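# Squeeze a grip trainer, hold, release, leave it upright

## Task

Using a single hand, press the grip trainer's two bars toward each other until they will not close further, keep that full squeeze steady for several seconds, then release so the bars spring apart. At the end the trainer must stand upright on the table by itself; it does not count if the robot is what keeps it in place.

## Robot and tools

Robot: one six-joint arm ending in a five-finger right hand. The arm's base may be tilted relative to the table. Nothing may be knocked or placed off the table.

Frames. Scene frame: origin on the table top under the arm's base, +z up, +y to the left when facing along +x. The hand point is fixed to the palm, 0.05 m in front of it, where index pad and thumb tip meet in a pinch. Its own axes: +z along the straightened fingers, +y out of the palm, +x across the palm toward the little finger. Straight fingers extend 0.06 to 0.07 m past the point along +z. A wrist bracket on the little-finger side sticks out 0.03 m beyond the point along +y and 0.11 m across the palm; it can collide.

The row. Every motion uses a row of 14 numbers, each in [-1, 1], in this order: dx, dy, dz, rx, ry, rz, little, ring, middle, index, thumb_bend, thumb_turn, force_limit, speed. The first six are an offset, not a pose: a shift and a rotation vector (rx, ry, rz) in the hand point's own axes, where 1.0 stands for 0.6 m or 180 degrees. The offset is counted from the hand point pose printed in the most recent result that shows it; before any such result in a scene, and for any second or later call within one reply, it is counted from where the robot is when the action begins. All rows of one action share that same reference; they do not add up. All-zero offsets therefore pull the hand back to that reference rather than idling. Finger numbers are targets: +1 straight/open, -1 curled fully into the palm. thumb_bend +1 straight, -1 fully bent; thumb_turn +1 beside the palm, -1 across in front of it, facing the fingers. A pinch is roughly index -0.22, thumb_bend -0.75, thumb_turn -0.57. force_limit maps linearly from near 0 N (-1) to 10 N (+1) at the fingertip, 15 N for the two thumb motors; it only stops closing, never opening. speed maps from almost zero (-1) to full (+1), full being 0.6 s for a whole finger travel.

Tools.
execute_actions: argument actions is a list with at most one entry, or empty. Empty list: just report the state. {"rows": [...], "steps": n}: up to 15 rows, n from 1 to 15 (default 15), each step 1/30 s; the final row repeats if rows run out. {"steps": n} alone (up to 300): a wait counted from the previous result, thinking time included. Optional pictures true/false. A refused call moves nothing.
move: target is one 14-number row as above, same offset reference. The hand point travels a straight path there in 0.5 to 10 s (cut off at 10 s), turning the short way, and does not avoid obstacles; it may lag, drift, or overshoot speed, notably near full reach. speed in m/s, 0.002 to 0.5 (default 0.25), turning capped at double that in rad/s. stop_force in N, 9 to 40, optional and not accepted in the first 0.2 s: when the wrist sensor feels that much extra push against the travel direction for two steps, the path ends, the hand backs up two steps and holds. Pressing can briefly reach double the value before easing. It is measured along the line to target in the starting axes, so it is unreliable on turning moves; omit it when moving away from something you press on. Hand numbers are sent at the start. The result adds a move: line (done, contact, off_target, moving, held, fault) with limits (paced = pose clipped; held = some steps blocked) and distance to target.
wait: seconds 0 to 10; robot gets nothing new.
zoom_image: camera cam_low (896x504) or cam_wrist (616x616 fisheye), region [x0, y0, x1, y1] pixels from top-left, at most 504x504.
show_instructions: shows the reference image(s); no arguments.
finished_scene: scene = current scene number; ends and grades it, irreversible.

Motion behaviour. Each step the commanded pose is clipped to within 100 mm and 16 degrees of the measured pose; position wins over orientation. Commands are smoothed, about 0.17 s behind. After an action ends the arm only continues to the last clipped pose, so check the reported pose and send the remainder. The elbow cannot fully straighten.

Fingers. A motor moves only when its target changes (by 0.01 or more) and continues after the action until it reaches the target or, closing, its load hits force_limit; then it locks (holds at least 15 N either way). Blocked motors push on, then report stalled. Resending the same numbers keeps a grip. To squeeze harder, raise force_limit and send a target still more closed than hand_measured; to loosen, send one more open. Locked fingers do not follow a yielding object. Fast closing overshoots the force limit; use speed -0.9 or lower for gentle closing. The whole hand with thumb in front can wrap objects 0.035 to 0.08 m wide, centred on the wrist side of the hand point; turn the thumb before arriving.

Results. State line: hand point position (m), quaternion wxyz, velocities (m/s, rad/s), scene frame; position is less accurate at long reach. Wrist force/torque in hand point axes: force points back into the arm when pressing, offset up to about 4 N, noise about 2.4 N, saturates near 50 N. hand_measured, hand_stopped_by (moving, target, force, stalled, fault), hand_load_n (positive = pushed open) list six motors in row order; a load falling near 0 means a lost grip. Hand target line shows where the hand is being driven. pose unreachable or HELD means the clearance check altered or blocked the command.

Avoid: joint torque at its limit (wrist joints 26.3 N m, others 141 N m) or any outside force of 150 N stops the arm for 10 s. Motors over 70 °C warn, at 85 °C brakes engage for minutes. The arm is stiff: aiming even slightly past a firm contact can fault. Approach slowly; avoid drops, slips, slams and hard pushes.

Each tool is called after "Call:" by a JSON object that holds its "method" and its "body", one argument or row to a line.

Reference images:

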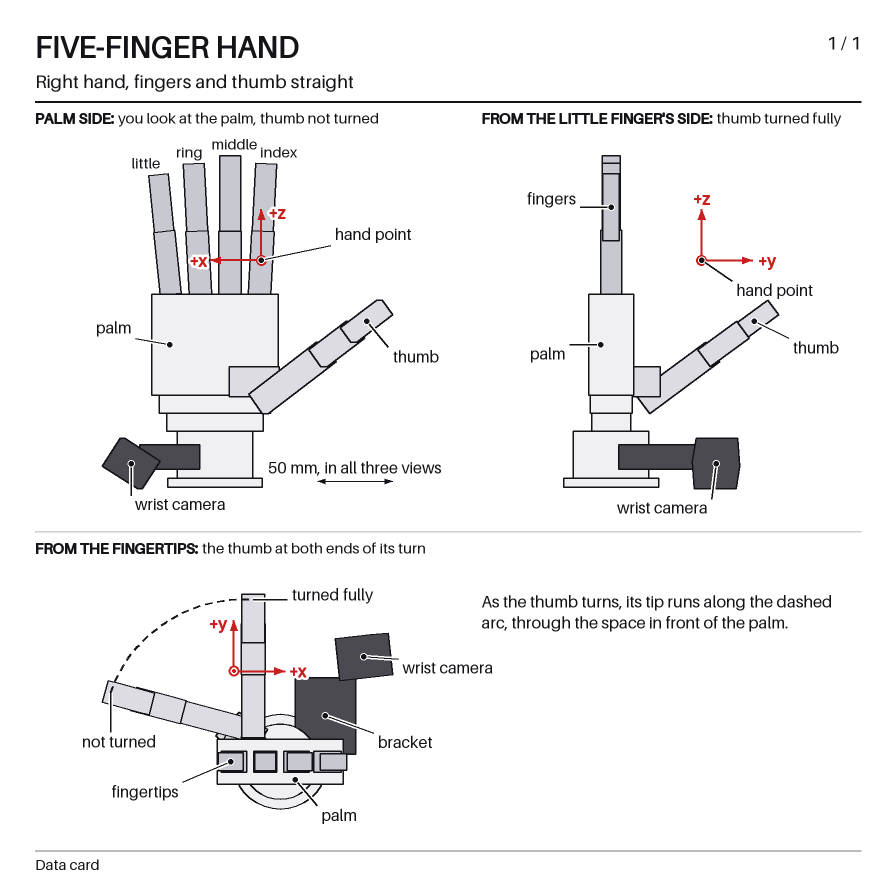

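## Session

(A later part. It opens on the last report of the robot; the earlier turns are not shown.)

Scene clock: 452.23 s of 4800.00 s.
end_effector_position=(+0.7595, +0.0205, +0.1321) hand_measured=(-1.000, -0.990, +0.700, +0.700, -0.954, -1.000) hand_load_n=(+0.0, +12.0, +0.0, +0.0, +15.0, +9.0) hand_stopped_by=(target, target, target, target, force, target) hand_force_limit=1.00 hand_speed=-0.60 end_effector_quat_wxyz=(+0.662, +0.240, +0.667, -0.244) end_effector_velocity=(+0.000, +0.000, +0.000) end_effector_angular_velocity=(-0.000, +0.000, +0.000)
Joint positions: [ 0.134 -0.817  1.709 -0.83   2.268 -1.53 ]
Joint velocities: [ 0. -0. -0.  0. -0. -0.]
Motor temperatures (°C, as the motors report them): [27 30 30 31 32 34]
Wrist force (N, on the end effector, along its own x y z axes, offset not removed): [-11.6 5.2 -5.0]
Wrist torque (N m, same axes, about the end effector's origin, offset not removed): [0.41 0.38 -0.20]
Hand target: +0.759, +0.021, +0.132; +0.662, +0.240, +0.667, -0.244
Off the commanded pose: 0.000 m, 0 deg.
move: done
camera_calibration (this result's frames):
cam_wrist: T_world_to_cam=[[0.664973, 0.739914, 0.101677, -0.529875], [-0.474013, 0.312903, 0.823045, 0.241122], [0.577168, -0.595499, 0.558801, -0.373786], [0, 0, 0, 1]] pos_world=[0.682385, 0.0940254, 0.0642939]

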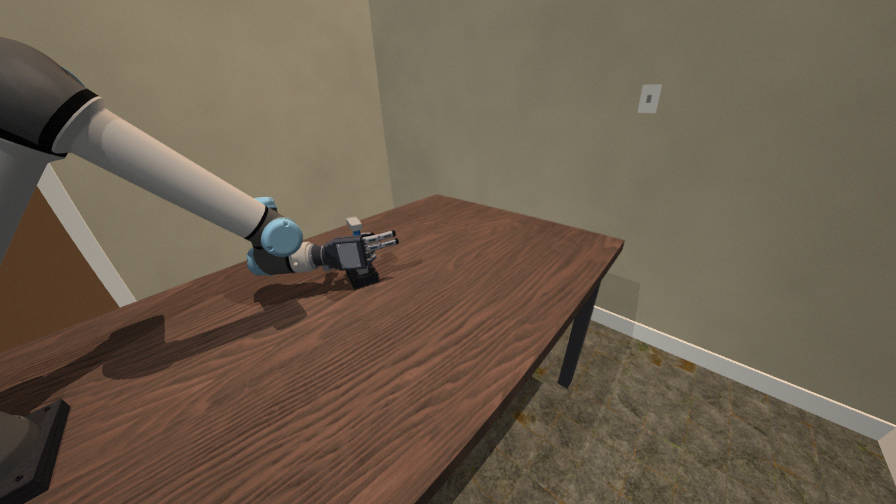

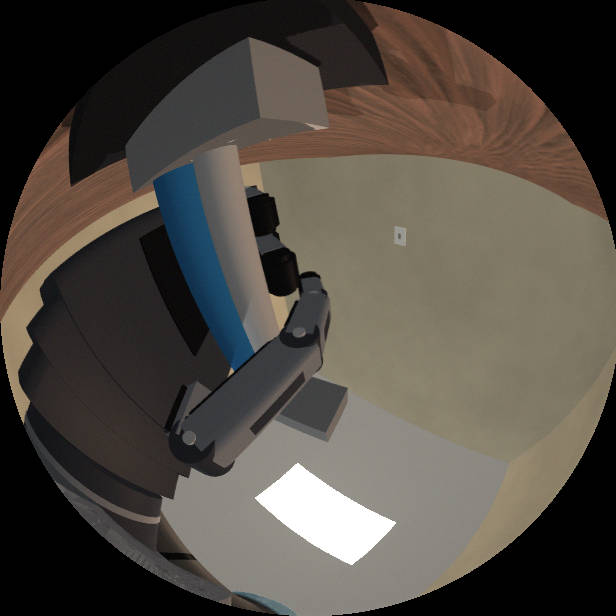

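Call:
{"method": "move", "body": {
  "target": [0,0,0,0,0,0,-1,-0.999,0.7,0.7,-0.985,-1,1,-0.6]
}}

Call:
{"method": "wait", "body": {
  "seconds": 5
}}

Call:
{"method": "zoom_image", "body": {
  "camera": "cam_wrist",
  "region": [100, 30, 350, 280]
}}

Scene clock: 457.67 s of 4800.00 s.
end_effector_position=(+0.7595, +0.0205, +0.1321) hand_measured=(-1.000, -0.990, +0.700, +0.700, -0.952, -1.000) hand_load_n=(+0.0, +12.0, +0.0, +0.0, +14.5, +9.0) hand_stopped_by=(target, force, target, target, force, target) hand_force_limit=1.00 hand_speed=-0.60 end_effector_quat_wxyz=(+0.662, +0.240, +0.667, -0.244) end_effector_velocity=(+0.000, -0.000, -0.000) end_effector_angular_velocity=(+0.000, -0.000, +0.000)
Joint positions: [ 0.134 -0.817  1.709 -0.83   2.268 -1.53 ]
Joint velocities: [-0.     0.001  0.    -0.001 -0.     0.   ]
Motor temperatures (°C, as the motors report them): [27 30 30 31 32 34]
Wrist force (N, on the end effector, along its own x y z axes, offset not removed): [-12.7 3.6 -8.1]
Wrist torque (N m, same axes, about the end effector's origin, offset not removed): [0.41 0.58 -0.07]
Hand target: +0.760, +0.021, +0.132; +0.662, +0.240, +0.667, -0.244
Off the commanded pose: 0.000 m, 0 deg.
After step 90, 1.73 s passed at rest.
move: done
camera_calibration (this result's frames):
cam_wrist: T_world_to_cam=[[0.664974, 0.739914, 0.101671, -0.529873], [-0.474006, 0.312903, 0.823049, 0.241118], [0.577172, -0.595499, 0.558796, -0.373785], [0, 0, 0, 1]] pos_world=[0.682381, 0.0940253, 0.0642903]

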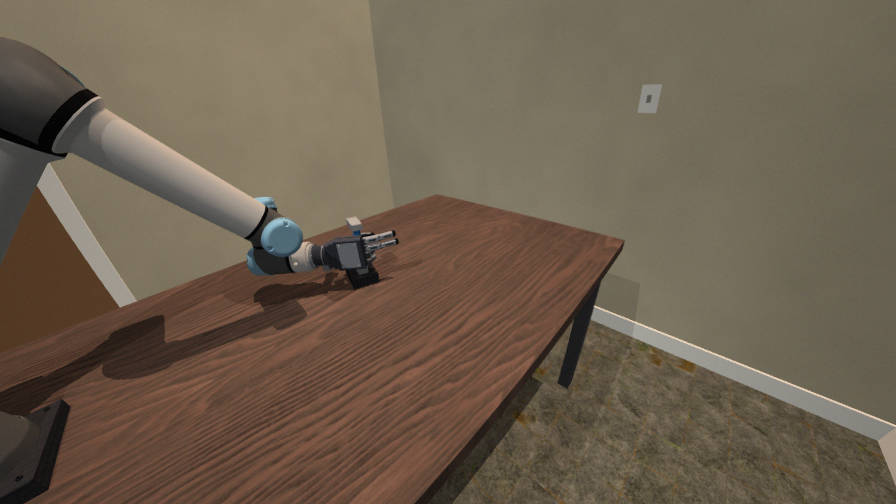

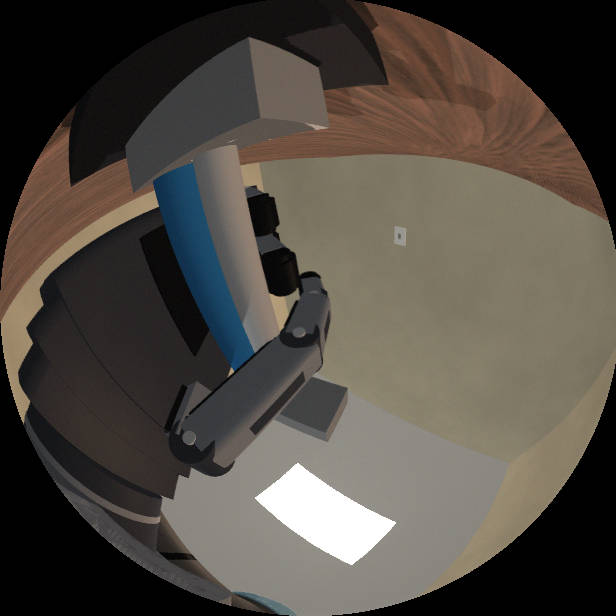

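Scene clock: 462.67 s of 4800.00 s.
end_effector_position=(+0.7595, +0.0205, +0.1321) hand_measured=(-1.000, -0.990, +0.700, +0.700, -0.952, -1.000) hand_load_n=(+0.0, +12.0, +0.0, +0.0, +14.5, +9.0) hand_stopped_by=(target, force, target, target, force, target) hand_force_limit=1.00 hand_speed=-0.60 end_effector_quat_wxyz=(+0.662, +0.240, +0.667, -0.244) end_effector_velocity=(+0.000, -0.000, -0.001) end_effector_angular_velocity=(-0.000, +0.001, -0.000)
Joint positions: [ 0.134 -0.817  1.709 -0.83   2.268 -1.53 ]
Joint velocities: [-0.     0.001 -0.    -0.     0.    -0.   ]
Motor temperatures (°C, as the motors report them): [27 30 30 31 32 34]
Wrist force (N, on the end effector, along its own x y z axes, offset not removed): [-11.5 2.4 -0.8]
Wrist torque (N m, same axes, about the end effector's origin, offset not removed): [-0.31 0.17 -0.22]
Hand target: +0.760, +0.021, +0.132; +0.662, +0.240, +0.667, -0.244
Off the commanded pose: 0.000 m, 0 deg.
Steps of this call (steps 1 to 90: nothing new was sent; then 2.00 s passed at rest). Readings (end_effector_position | what the end effector reports):
1: (+0.7595, +0.0205, +0.1321) | hand_measured=(-1.000, -0.990, +0.700, +0.700, -0.952, -1.000) hand_load_n=(+0.0, +12.0, +0.0, +0.0, +14.5, +9.0) hand_stopped_by=(target, force, target, target, force, target) hand_force_limit=1.00 hand_speed=-0.60
2: (+0.7595, +0.0205, +0.1321) | hand_measured=(-1.000, -0.990, +0.700, +0.700, -0.952, -1.000) hand_load_n=(+0.0, +12.0, +0.0, +0.0, +14.5, +9.0) hand_stopped_by=(target, force, target, target, force, target) hand_force_limit=1.00 hand_speed=-0.60
4: (+0.7595, +0.0205, +0.1321) | hand_measured=(-1.000, -0.990, +0.700, +0.700, -0.952, -1.000) hand_load_n=(+0.0, +12.0, +0.0, +0.0, +14.5, +9.0) hand_stopped_by=(target, force, target, target, force, target) hand_force_limit=1.00 hand_speed=-0.60
8: (+0.7595, +0.0205, +0.1321) | hand_measured=(-1.000, -0.990, +0.700, +0.700, -0.952, -1.000) hand_load_n=(+0.0, +12.0, +0.0, +0.0, +14.5, +9.0) hand_stopped_by=(target, force, target, target, force, target) hand_force_limit=1.00 hand_speed=-0.60
90: the state above
camera_calibration (this result's frames):
cam_wrist: T_world_to_cam=[[0.664974, 0.739914, 0.101671, -0.529873], [-0.474005, 0.312903, 0.823049, 0.241117], [0.577172, -0.595499, 0.558796, -0.373785], [0, 0, 0, 1]] pos_world=[0.682381, 0.0940253, 0.0642903]

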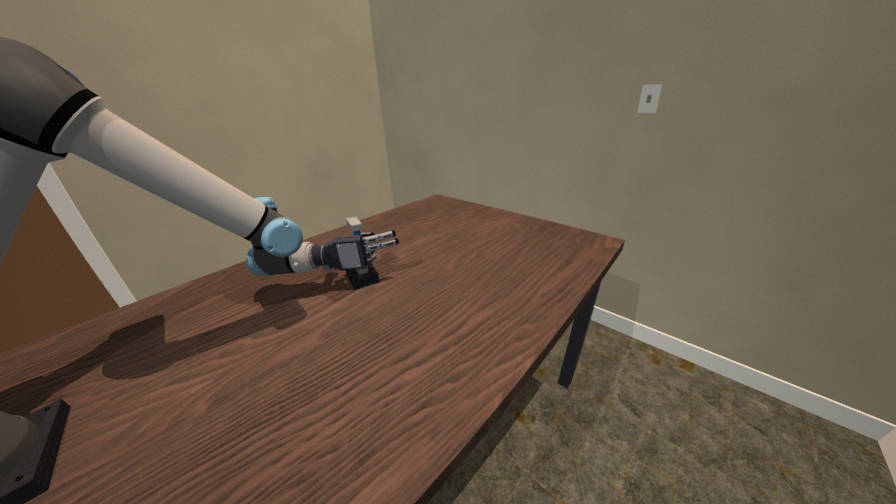

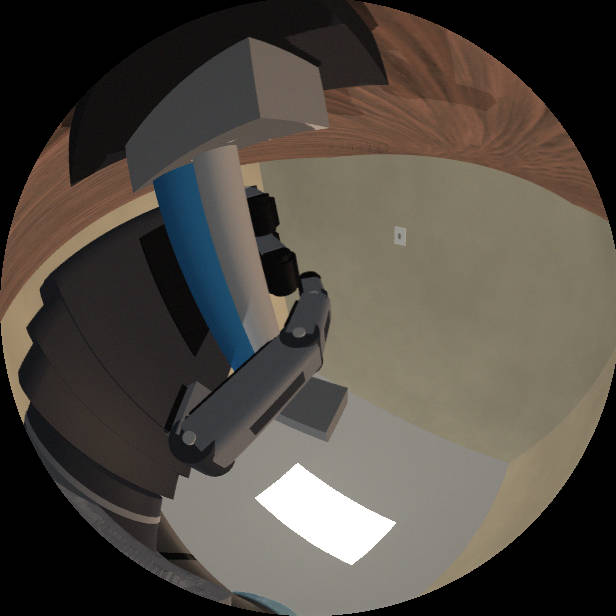

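Region (100, 30, 350, 280) of cam_wrist's 616x616 image, scaled by 2.016, with more detail than that image has.

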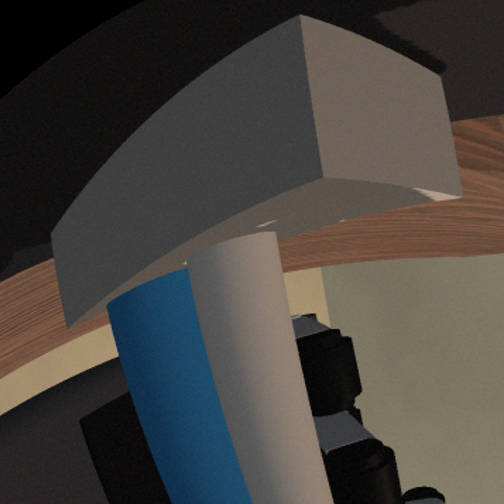

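Call:
{"method": "execute_actions", "body": {
  "actions": [
    {"rows":[[0,0,0,0,0,0,-1,-0.999,0.7,0.7,-0.985,-0.9,1,-0.9]],"steps":15}
  ]
}}

Call:
{"method": "execute_actions", "body": {
  "actions": [
    {"rows":[[0,0,0,0,0,0,-1,-0.999,0.7,0.7,-1,-0.9,1,-0.8]],"steps":15}
  ]
}}

Scene clock: 469.90 s of 4800.00 s.
end_effector_position=(+0.7595, +0.0205, +0.1321) hand_measured=(-1.000, -0.990, +0.700, +0.700, -0.952, -0.944) hand_load_n=(+0.0, +12.5, +0.0, +0.0, +12.5, +0.5) hand_stopped_by=(target, force, target, target, force, moving) hand_force_limit=1.00 hand_speed=-0.90 end_effector_quat_wxyz=(+0.662, +0.240, +0.667, -0.244) end_effector_velocity=(-0.000, -0.000, +0.000) end_effector_angular_velocity=(+0.000, -0.001, -0.000)
Joint positions: [ 0.134 -0.817  1.709 -0.83   2.268 -1.53 ]
Joint velocities: [-0.    -0.001  0.     0.     0.     0.   ]
Motor temperatures (°C, as the motors report them): [27 30 30 31 32 34]
Wrist force (N, on the end effector, along its own x y z axes, offset not removed): [-5.2 3.1 -0.1]
Wrist torque (N m, same axes, about the end effector's origin, offset not removed): [0.30 -0.36 -0.04]
Hand target: +0.759, +0.021, +0.132; +0.662, +0.240, +0.667, -0.244
Off the commanded pose: 0.000 m, 0 deg.
Steps of this call (steps 1 to 90: nothing new was sent; then 3.73 s passed at rest; steps 91 to 105: all 15 steps of this action). Readings (end_effector_position | what the end effector reports):
91: (+0.7595, +0.0205, +0.1321) | hand_measured=(-1.000, -0.990, +0.700, +0.700, -0.952, -1.000) hand_load_n=(+0.0, +12.0, +0.0, +0.0, +14.5, +9.0) hand_stopped_by=(target, force, target, target, force, moving) hand_force_limit=1.00 hand_speed=-0.90
92: (+0.7595, +0.0205, +0.1321) | hand_measured=(-1.000, -0.990, +0.700, +0.700, -0.952, -1.000) hand_load_n=(+0.0, +12.0, +0.0, +0.0, +14.5, +9.0) hand_stopped_by=(target, force, target, target, force, moving) hand_force_limit=1.00 hand_speed=-0.90
94: (+0.7595, +0.0205, +0.1321) | hand_measured=(-1.000, -0.990, +0.700, +0.700, -0.952, -0.996) hand_load_n=(+0.0, +12.0, +0.0, +0.0, +14.5, +8.0) hand_stopped_by=(target, force, target, target, force, moving) hand_force_limit=1.00 hand_speed=-0.90
98: (+0.7595, +0.0205, +0.1321) | hand_measured=(-1.000, -0.990, +0.700, +0.700, -0.952, -0.976) hand_load_n=(+0.0, +12.5, +0.0, +0.0, +14.0, +5.0) hand_stopped_by=(target, force, target, target, force, moving) hand_force_limit=1.00 hand_speed=-0.90
105: the state above
camera_calibration (this result's frames):
cam_wrist: T_world_to_cam=[[0.664992, 0.739897, 0.101677, -0.529883], [-0.474006, 0.312916, 0.823044, 0.241116], [0.577152, -0.595513, 0.558802, -0.373776], [0, 0, 0, 1]] pos_world=[0.682384, 0.0940213, 0.0642942]

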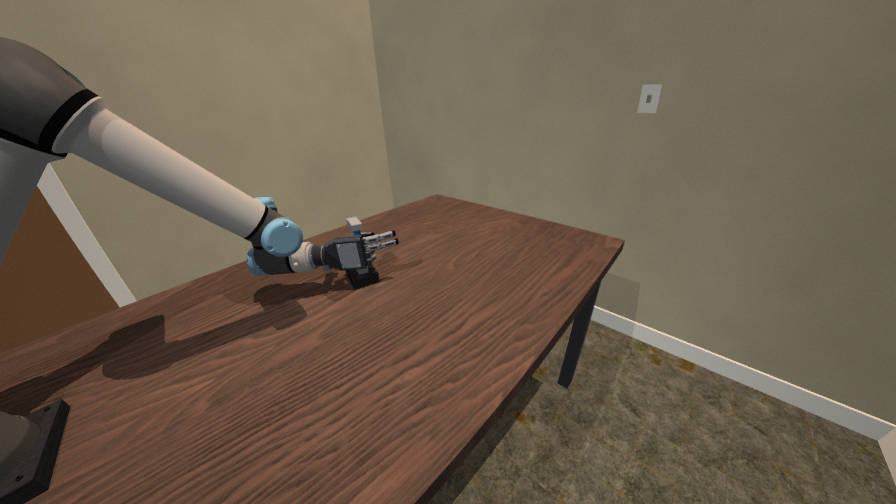

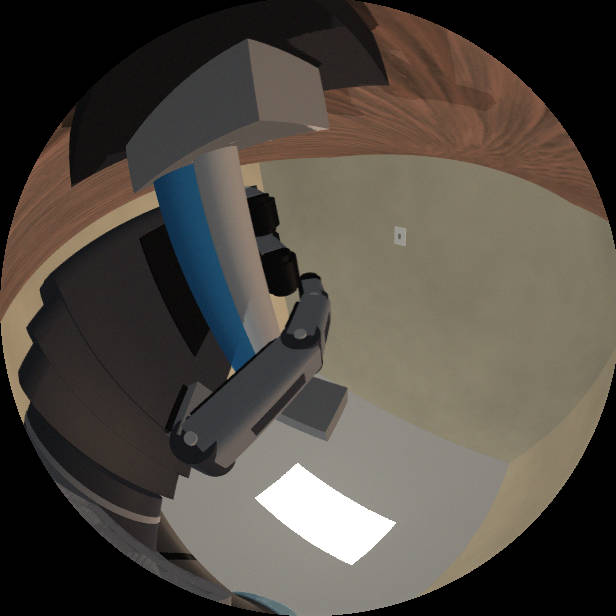

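Scene clock: 470.40 s of 4800.00 s.
end_effector_position=(+0.7595, +0.0205, +0.1321) hand_measured=(-1.000, -0.990, +0.700, +0.700, -0.980, -0.900) hand_load_n=(+0.0, +12.5, +0.0, +0.0, +12.0, -3.0) hand_stopped_by=(target, force, target, target, stalled, target) hand_force_limit=1.00 hand_speed=-0.80 end_effector_quat_wxyz=(+0.662, +0.240, +0.667, -0.244) end_effector_velocity=(-0.000, +0.000, +0.000) end_effector_angular_velocity=(+0.000, -0.000, +0.001)
Joint positions: [ 0.134 -0.817  1.709 -0.83   2.268 -1.53 ]
Joint velocities: [ 0.    -0.     0.     0.    -0.     0.001]
Motor temperatures (°C, as the motors report them): [27 30 30 31 32 34]
Wrist force (N, on the end effector, along its own x y z axes, offset not removed): [-5.2 2.4 -2.2]
Wrist torque (N m, same axes, about the end effector's origin, offset not removed): [0.54 0.13 -0.45]
Hand target: +0.760, +0.021, +0.132; +0.662, +0.240, +0.667, -0.244
Off the commanded pose: 0.000 m, 0 deg.
Steps of this call (steps 1 to 15: all 15 steps of this action). Readings (end_effector_position | what the end effector reports):
1: (+0.7595, +0.0205, +0.1321) | hand_measured=(-1.000, -0.990, +0.700, +0.700, -0.952, -0.938) hand_load_n=(+0.0, +12.5, +0.0, +0.0, +12.5, -0.5) hand_stopped_by=(target, force, target, target, moving, moving) hand_force_limit=1.00 hand_speed=-0.80
2: (+0.7595, +0.0205, +0.1321) | hand_measured=(-1.000, -0.990, +0.700, +0.700, -0.952, -0.930) hand_load_n=(+0.0, +13.0, +0.0, +0.0, +12.0, -2.0) hand_stopped_by=(target, force, target, target, moving, moving) hand_force_limit=1.00 hand_speed=-0.80
4: (+0.7595, +0.0205, +0.1321) | hand_measured=(-1.000, -0.990, +0.700, +0.700, -0.954, -0.910) hand_load_n=(+0.0, +13.0, +0.0, +0.0, +11.5, -3.5) hand_stopped_by=(target, force, target, target, moving, moving) hand_force_limit=1.00 hand_speed=-0.80
8: (+0.7595, +0.0205, +0.1321) | hand_measured=(-1.000, -0.990, +0.700, +0.700, -0.982, -0.900) hand_load_n=(+0.0, +12.5, +0.0, +0.0, +12.5, -3.0) hand_stopped_by=(target, force, target, target, moving, moving) hand_force_limit=1.00 hand_speed=-0.80
15: the state above
camera_calibration (this result's frames):
cam_wrist: T_world_to_cam=[[0.664997, 0.739892, 0.101677, -0.529883], [-0.474004, 0.31292, 0.823044, 0.241116], [0.577147, -0.595517, 0.558802, -0.373776], [0, 0, 0, 1]] pos_world=[0.682385, 0.0940163, 0.0642943]

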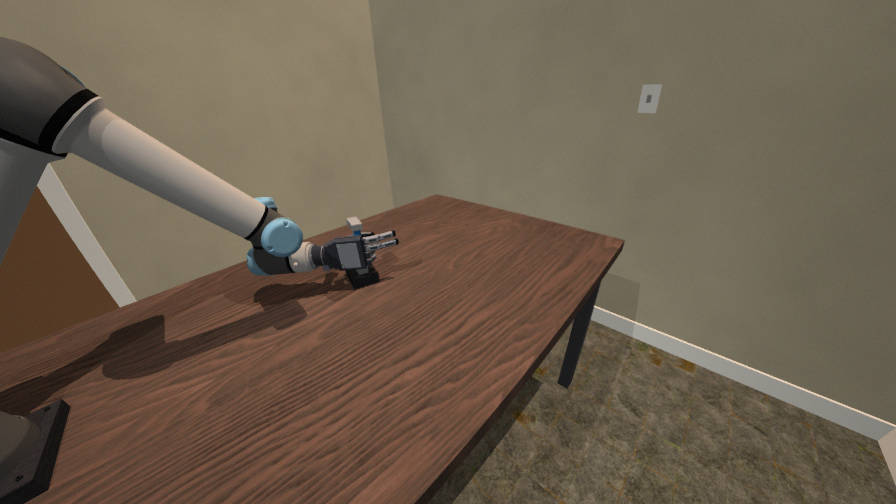

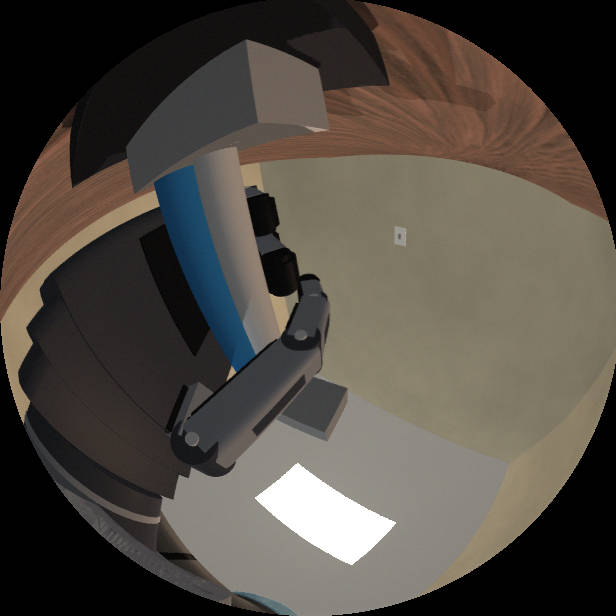

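Call:
{"method": "move", "body": {
  "target": [0,0,0,0,0,0,-1,-0.999,0.7,0.7,-1,-0.6,1,-0.85]
}}

Call:
{"method": "move", "body": {
  "target": [0,0,0,0,0,0,-1,-0.999,-1,0.7,-1,-0.6,1,-0.6]
}}

Call:
{"method": "zoom_image", "body": {
  "camera": "cam_low",
  "region": [320, 205, 410, 295]
}}

Scene clock: 480.77 s of 4800.00 s.
end_effector_position=(+0.7595, +0.0205, +0.1321) hand_measured=(-1.000, -0.990, +0.700, +0.700, -0.980, -0.602) hand_load_n=(+0.0, +12.5, +0.0, +0.0, +9.0, -8.5) hand_stopped_by=(target, force, target, target, stalled, target) hand_force_limit=1.00 hand_speed=-0.85 end_effector_quat_wxyz=(+0.662, +0.240, +0.667, -0.244) end_effector_velocity=(+0.000, +0.000, +0.000) end_effector_angular_velocity=(-0.000, -0.000, +0.000)
Joint positions: [ 0.134 -0.817  1.709 -0.83   2.268 -1.53 ]
Joint velocities: [ 0.     0.    -0.001 -0.    -0.    -0.001]
Motor temperatures (°C, as the motors report them): [27 30 30 31 32 34]
Wrist force (N, on the end effector, along its own x y z axes, offset not removed): [-3.0 0.9 0.8]
Wrist torque (N m, same axes, about the end effector's origin, offset not removed): [0.37 -0.05 -0.57]
Hand target: +0.760, +0.021, +0.132; +0.662, +0.240, +0.667, -0.244
Off the commanded pose: 0.000 m, 0 deg.
After step 90, 5.70 s passed at rest.
move: done
camera_calibration (this result's frames):
cam_wrist: T_world_to_cam=[[0.664998, 0.739892, 0.101675, -0.529883], [-0.474002, 0.312921, 0.823045, 0.241115], [0.577148, -0.595517, 0.558802, -0.373776], [0, 0, 0, 1]] pos_world=[0.682384, 0.0940163, 0.064294]

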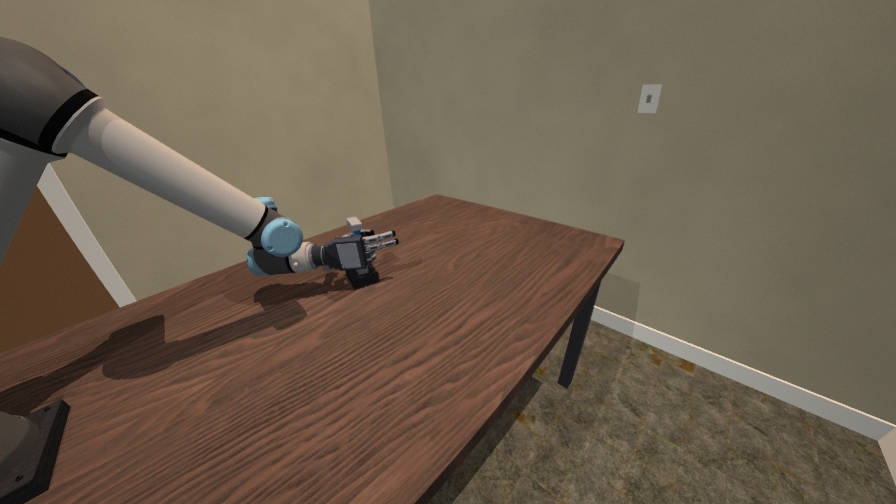

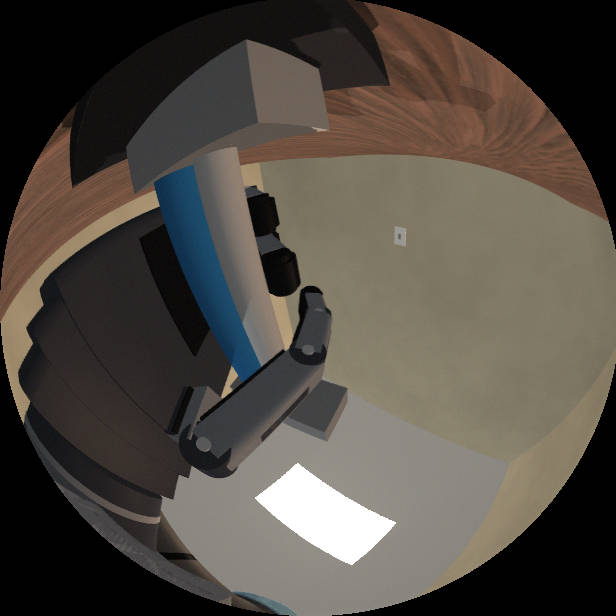

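Scene clock: 483.57 s of 4800.00 s.
end_effector_position=(+0.7595, +0.0205, +0.1321) hand_measured=(-1.000, -0.992, -0.982, +0.700, -0.982, -0.602) hand_load_n=(+0.0, +11.0, +9.5, +0.0, +8.5, -6.5) hand_stopped_by=(target, force, force, target, stalled, target) hand_force_limit=1.00 hand_speed=-0.60 end_effector_quat_wxyz=(+0.662, +0.240, +0.667, -0.244) end_effector_velocity=(-0.000, +0.000, -0.000) end_effector_angular_velocity=(-0.000, +0.000, -0.000)
Joint positions: [ 0.134 -0.817  1.709 -0.83   2.268 -1.53 ]
Joint velocities: [ 0.  0.  0. -0.  0. -0.]
Motor temperatures (°C, as the motors report them): [27 30 30 31 32 34]
Wrist force (N, on the end effector, along its own x y z axes, offset not removed): [1.6 5.6 0.9]
Wrist torque (N m, same axes, about the end effector's origin, offset not removed): [1.02 -1.04 0.09]
Hand target: +0.760, +0.021, +0.132; +0.662, +0.240, +0.667, -0.244
Off the commanded pose: 0.000 m, 0 deg.
move: done
camera_calibration (this result's frames):
cam_wrist: T_world_to_cam=[[0.664998, 0.739892, 0.101675, -0.529883], [-0.474003, 0.312921, 0.823044, 0.241115], [0.577147, -0.595517, 0.558802, -0.373776], [0, 0, 0, 1]] pos_world=[0.682384, 0.0940162, 0.0642942]

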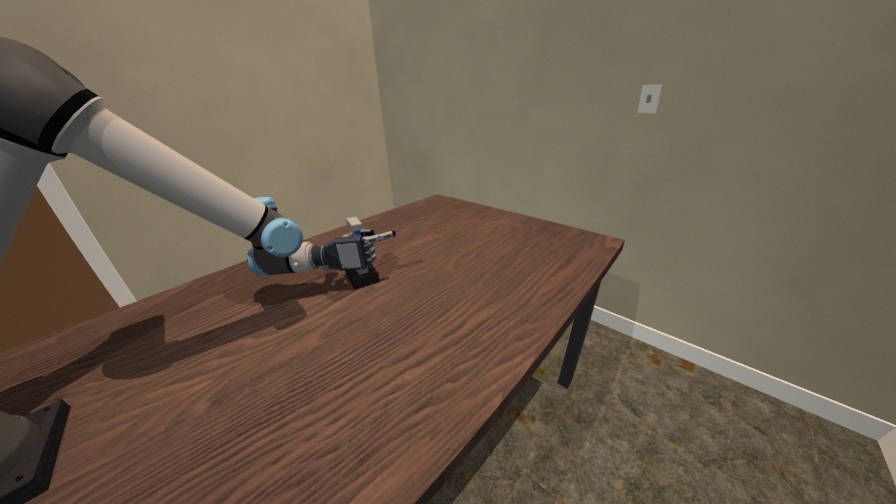

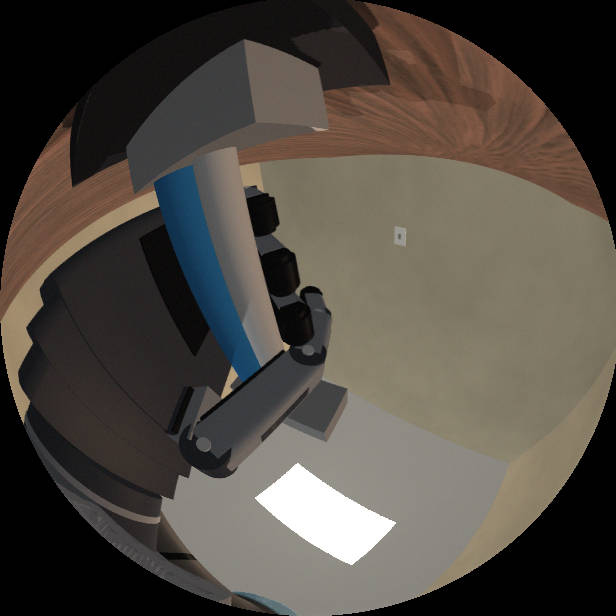

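Region (320, 205, 410, 295) of cam_low's 896x504 image, scaled by 5.600, with more detail than that image has.

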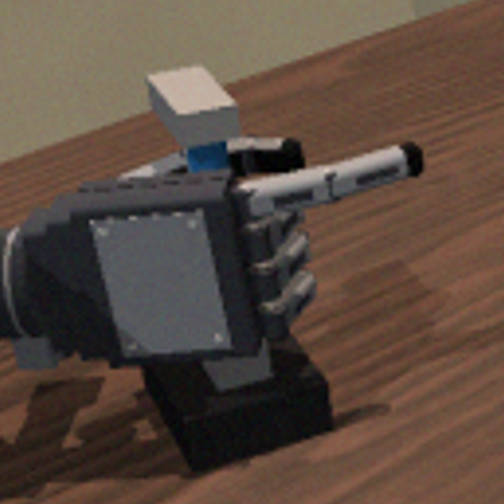

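Call:
{"method": "wait", "body": {
  "seconds": 3
}}

Call:
{"method": "move", "body": {
  "target": [0,0,0,0,0,0,1,1,1,1,1,-0.6,1,-0.6]
}}

Call:
{"method": "move", "body": {
  "target": [0,-0.025,-0.25,0,0,0,1,1,1,1,1,-0.6,1,-0.6],
  "speed": 0.15
}}

Scene clock: 492.97 s of 4800.00 s.
end_effector_position=(+0.7595, +0.0205, +0.1321) hand_measured=(-1.000, -0.992, -0.982, +0.700, -0.980, -0.602) hand_load_n=(+0.0, +11.0, +9.5, +0.0, +8.5, -6.5) hand_stopped_by=(target, force, force, target, stalled, target) hand_force_limit=1.00 hand_speed=-0.60 end_effector_quat_wxyz=(+0.662, +0.240, +0.667, -0.244) end_effector_velocity=(+0.000, -0.000, +0.000) end_effector_angular_velocity=(-0.001, +0.000, -0.000)
Joint positions: [ 0.134 -0.817  1.709 -0.83   2.268 -1.53 ]
Joint velocities: [-0.    -0.    -0.    -0.    -0.    -0.001]
Motor temperatures (°C, as the motors report them): [27 30 30 31 32 34]
Wrist force (N, on the end effector, along its own x y z axes, offset not removed): [-2.9 -0.2 2.1]
Wrist torque (N m, same axes, about the end effector's origin, offset not removed): [-0.15 -0.25 -0.51]
Hand target: +0.760, +0.021, +0.132; +0.662, +0.240, +0.667, -0.244
Off the commanded pose: 0.000 m, 0 deg.
Steps of this call (steps 1 to 90: nothing new was sent; then 6.40 s passed at rest). Readings (end_effector_position | what the end effector reports):
1: (+0.7595, +0.0205, +0.1321) | hand_measured=(-1.000, -0.992, -0.982, +0.700, -0.982, -0.602) hand_load_n=(+0.0, +11.0, +9.5, +0.0, +8.5, -6.5) hand_stopped_by=(target, force, force, target, stalled, target) hand_force_limit=1.00 hand_speed=-0.60
2: (+0.7595, +0.0205, +0.1321) | hand_measured=(-1.000, -0.992, -0.982, +0.700, -0.982, -0.602) hand_load_n=(+0.0, +11.0, +9.5, +0.0, +8.5, -6.5) hand_stopped_by=(target, force, force, target, stalled, target) hand_force_limit=1.00 hand_speed=-0.60
4: (+0.7595, +0.0205, +0.1321) | hand_measured=(-1.000, -0.992, -0.982, +0.700, -0.982, -0.602) hand_load_n=(+0.0, +11.0, +9.5, +0.0, +8.5, -6.5) hand_stopped_by=(target, force, force, target, stalled, target) hand_force_limit=1.00 hand_speed=-0.60
8: (+0.7595, +0.0205, +0.1321) | hand_measured=(-1.000, -0.992, -0.982, +0.700, -0.982, -0.602) hand_load_n=(+0.0, +11.0, +9.5, +0.0, +8.5, -6.5) hand_stopped_by=(target, force, force, target, stalled, target) hand_force_limit=1.00 hand_speed=-0.60
90: the state above
camera_calibration (this result's frames):
cam_wrist: T_world_to_cam=[[0.664998, 0.739892, 0.101675, -0.529883], [-0.474002, 0.312921, 0.823044, 0.241115], [0.577148, -0.595517, 0.558802, -0.373776], [0, 0, 0, 1]] pos_world=[0.682384, 0.0940162, 0.0642941]

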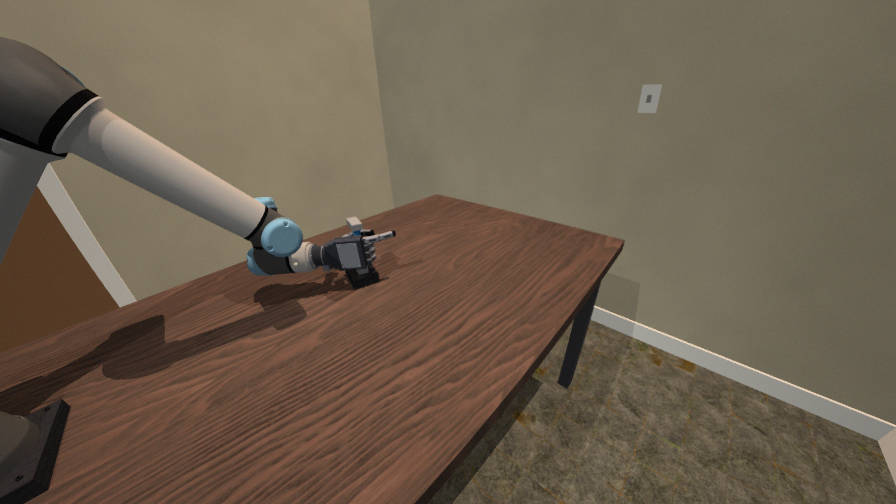

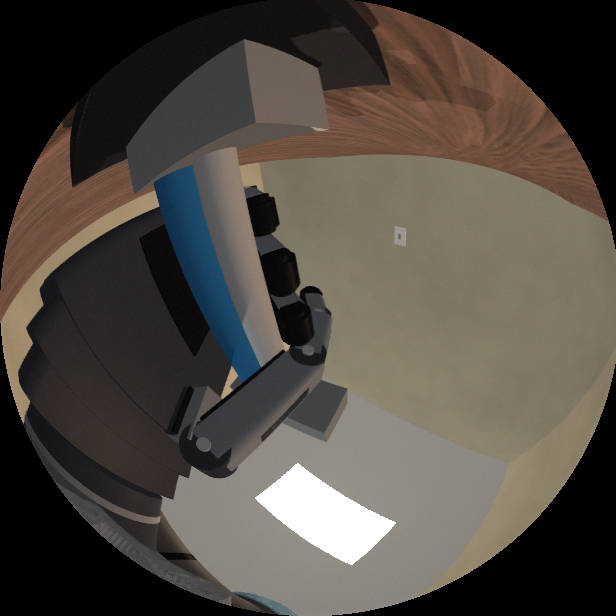

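Scene clock: 497.97 s of 4800.00 s.
end_effector_position=(+0.7595, +0.0205, +0.1321) hand_measured=(+1.000, +1.000, +1.000, +1.000, +1.000, -0.602) hand_load_n=(+0.0, +0.0, +0.0, +0.0, +0.0, +0.0) hand_stopped_by=(target, target, target, target, target, target) hand_force_limit=1.00 hand_speed=-0.60 end_effector_quat_wxyz=(+0.662, +0.240, +0.667, -0.244) end_effector_velocity=(+0.000, +0.000, +0.000) end_effector_angular_velocity=(-0.001, +0.000, +0.001)
Joint positions: [ 0.134 -0.817  1.709 -0.83   2.268 -1.53 ]
Joint velocities: [ 0.     0.    -0.    -0.    -0.    -0.001]
Motor temperatures (°C, as the motors report them): [27 30 30 31 32 34]
Wrist force (N, on the end effector, along its own x y z axes, offset not removed): [1.4 1.4 1.3]
Wrist torque (N m, same axes, about the end effector's origin, offset not removed): [0.17 -0.36 0.06]
Hand target: +0.760, +0.021, +0.132; +0.662, +0.240, +0.667, -0.244
Off the commanded pose: 0.000 m, 0 deg.
move: done
camera_calibration (this result's frames):
cam_wrist: T_world_to_cam=[[0.665, 0.739892, 0.10166, -0.529881], [-0.473988, 0.312925, 0.823051, 0.241114], [0.577157, -0.595515, 0.558795, -0.373775], [0, 0, 0, 1]] pos_world=[0.682383, 0.0940155, 0.0642823]

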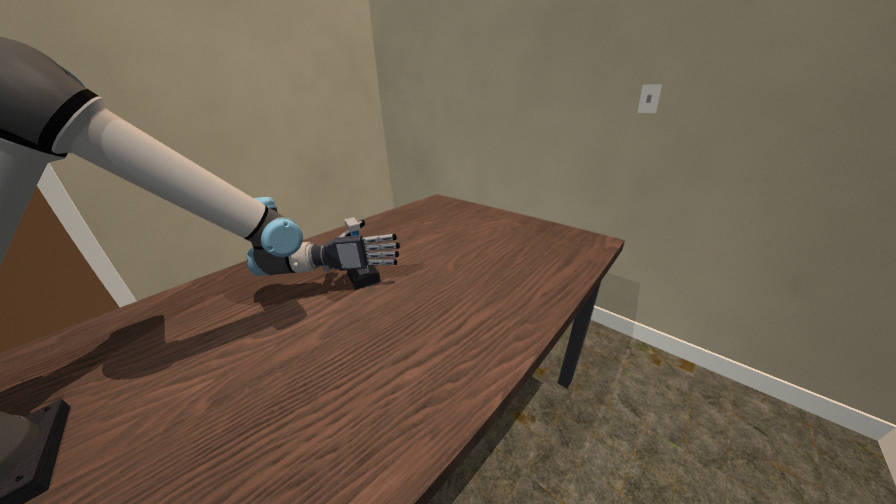

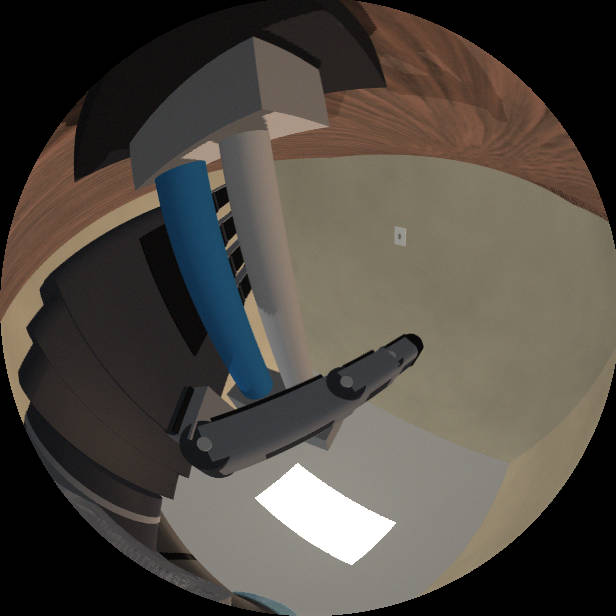

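Scene clock: 499.53 s of 4800.00 s.
end_effector_position=(+0.6353, +0.1055, +0.1330) hand_measured=(+1.000, +1.000, +1.000, +1.000, +1.000, -0.602) hand_load_n=(+0.0, +0.0, +0.0, +0.0, +0.0, +0.0) hand_stopped_by=(target, target, target, target, target, target) hand_force_limit=1.00 hand_speed=-0.60 end_effector_quat_wxyz=(+0.662, +0.240, +0.667, -0.244) end_effector_velocity=(-0.002, +0.001, -0.000) end_effector_angular_velocity=(-0.001, +0.000, -0.001)
Joint positions: [ 0.333 -0.955  1.979 -0.948  2.467 -1.51 ]
Joint velocities: [ 0.004 -0.002  0.004 -0.001  0.005 -0.   ]
Motor temperatures (°C, as the motors report them): [27 30 30 31 32 34]
Wrist force (N, on the end effector, along its own x y z axes, offset not removed): [1.8 0.5 -0.5]
Wrist torque (N m, same axes, about the end effector's origin, offset not removed): [0.25 -0.23 0.09]
Hand target: +0.635, +0.106, +0.133; +0.662, +0.240, +0.667, -0.244
Off the commanded pose: 0.000 m, 0 deg.
move: done
camera_calibration (this result's frames):
cam_wrist: T_world_to_cam=[[0.664991, 0.739892, 0.101721, -0.510267], [-0.473976, 0.312835, 0.823092, 0.154977], [0.577177, -0.595562, 0.558724, -0.251965], [0, 0, 0, 1]] pos_world=[0.558207, 0.178999, 0.0651237]

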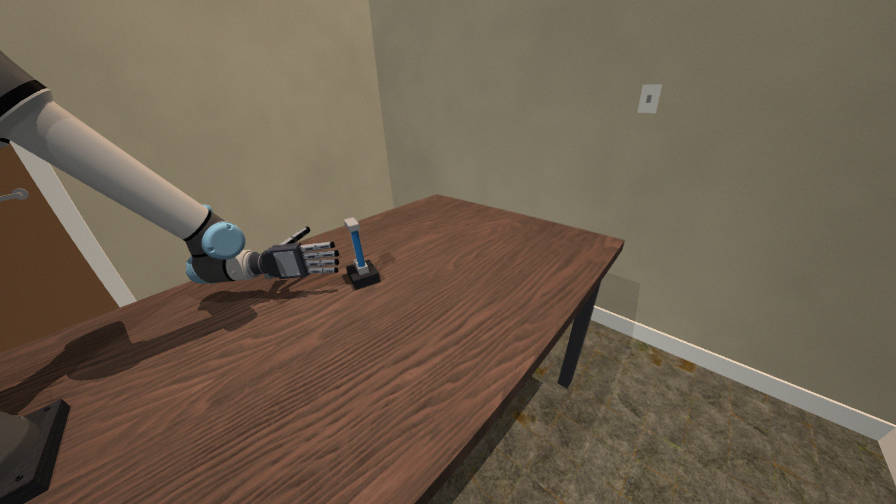

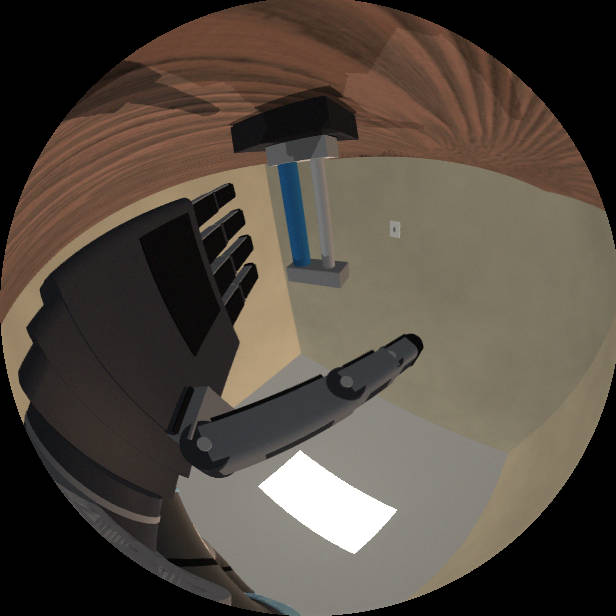

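Call:
{"method": "finished_scene", "body": {
  "scene": 1
}}

The scene is finished: the task was done.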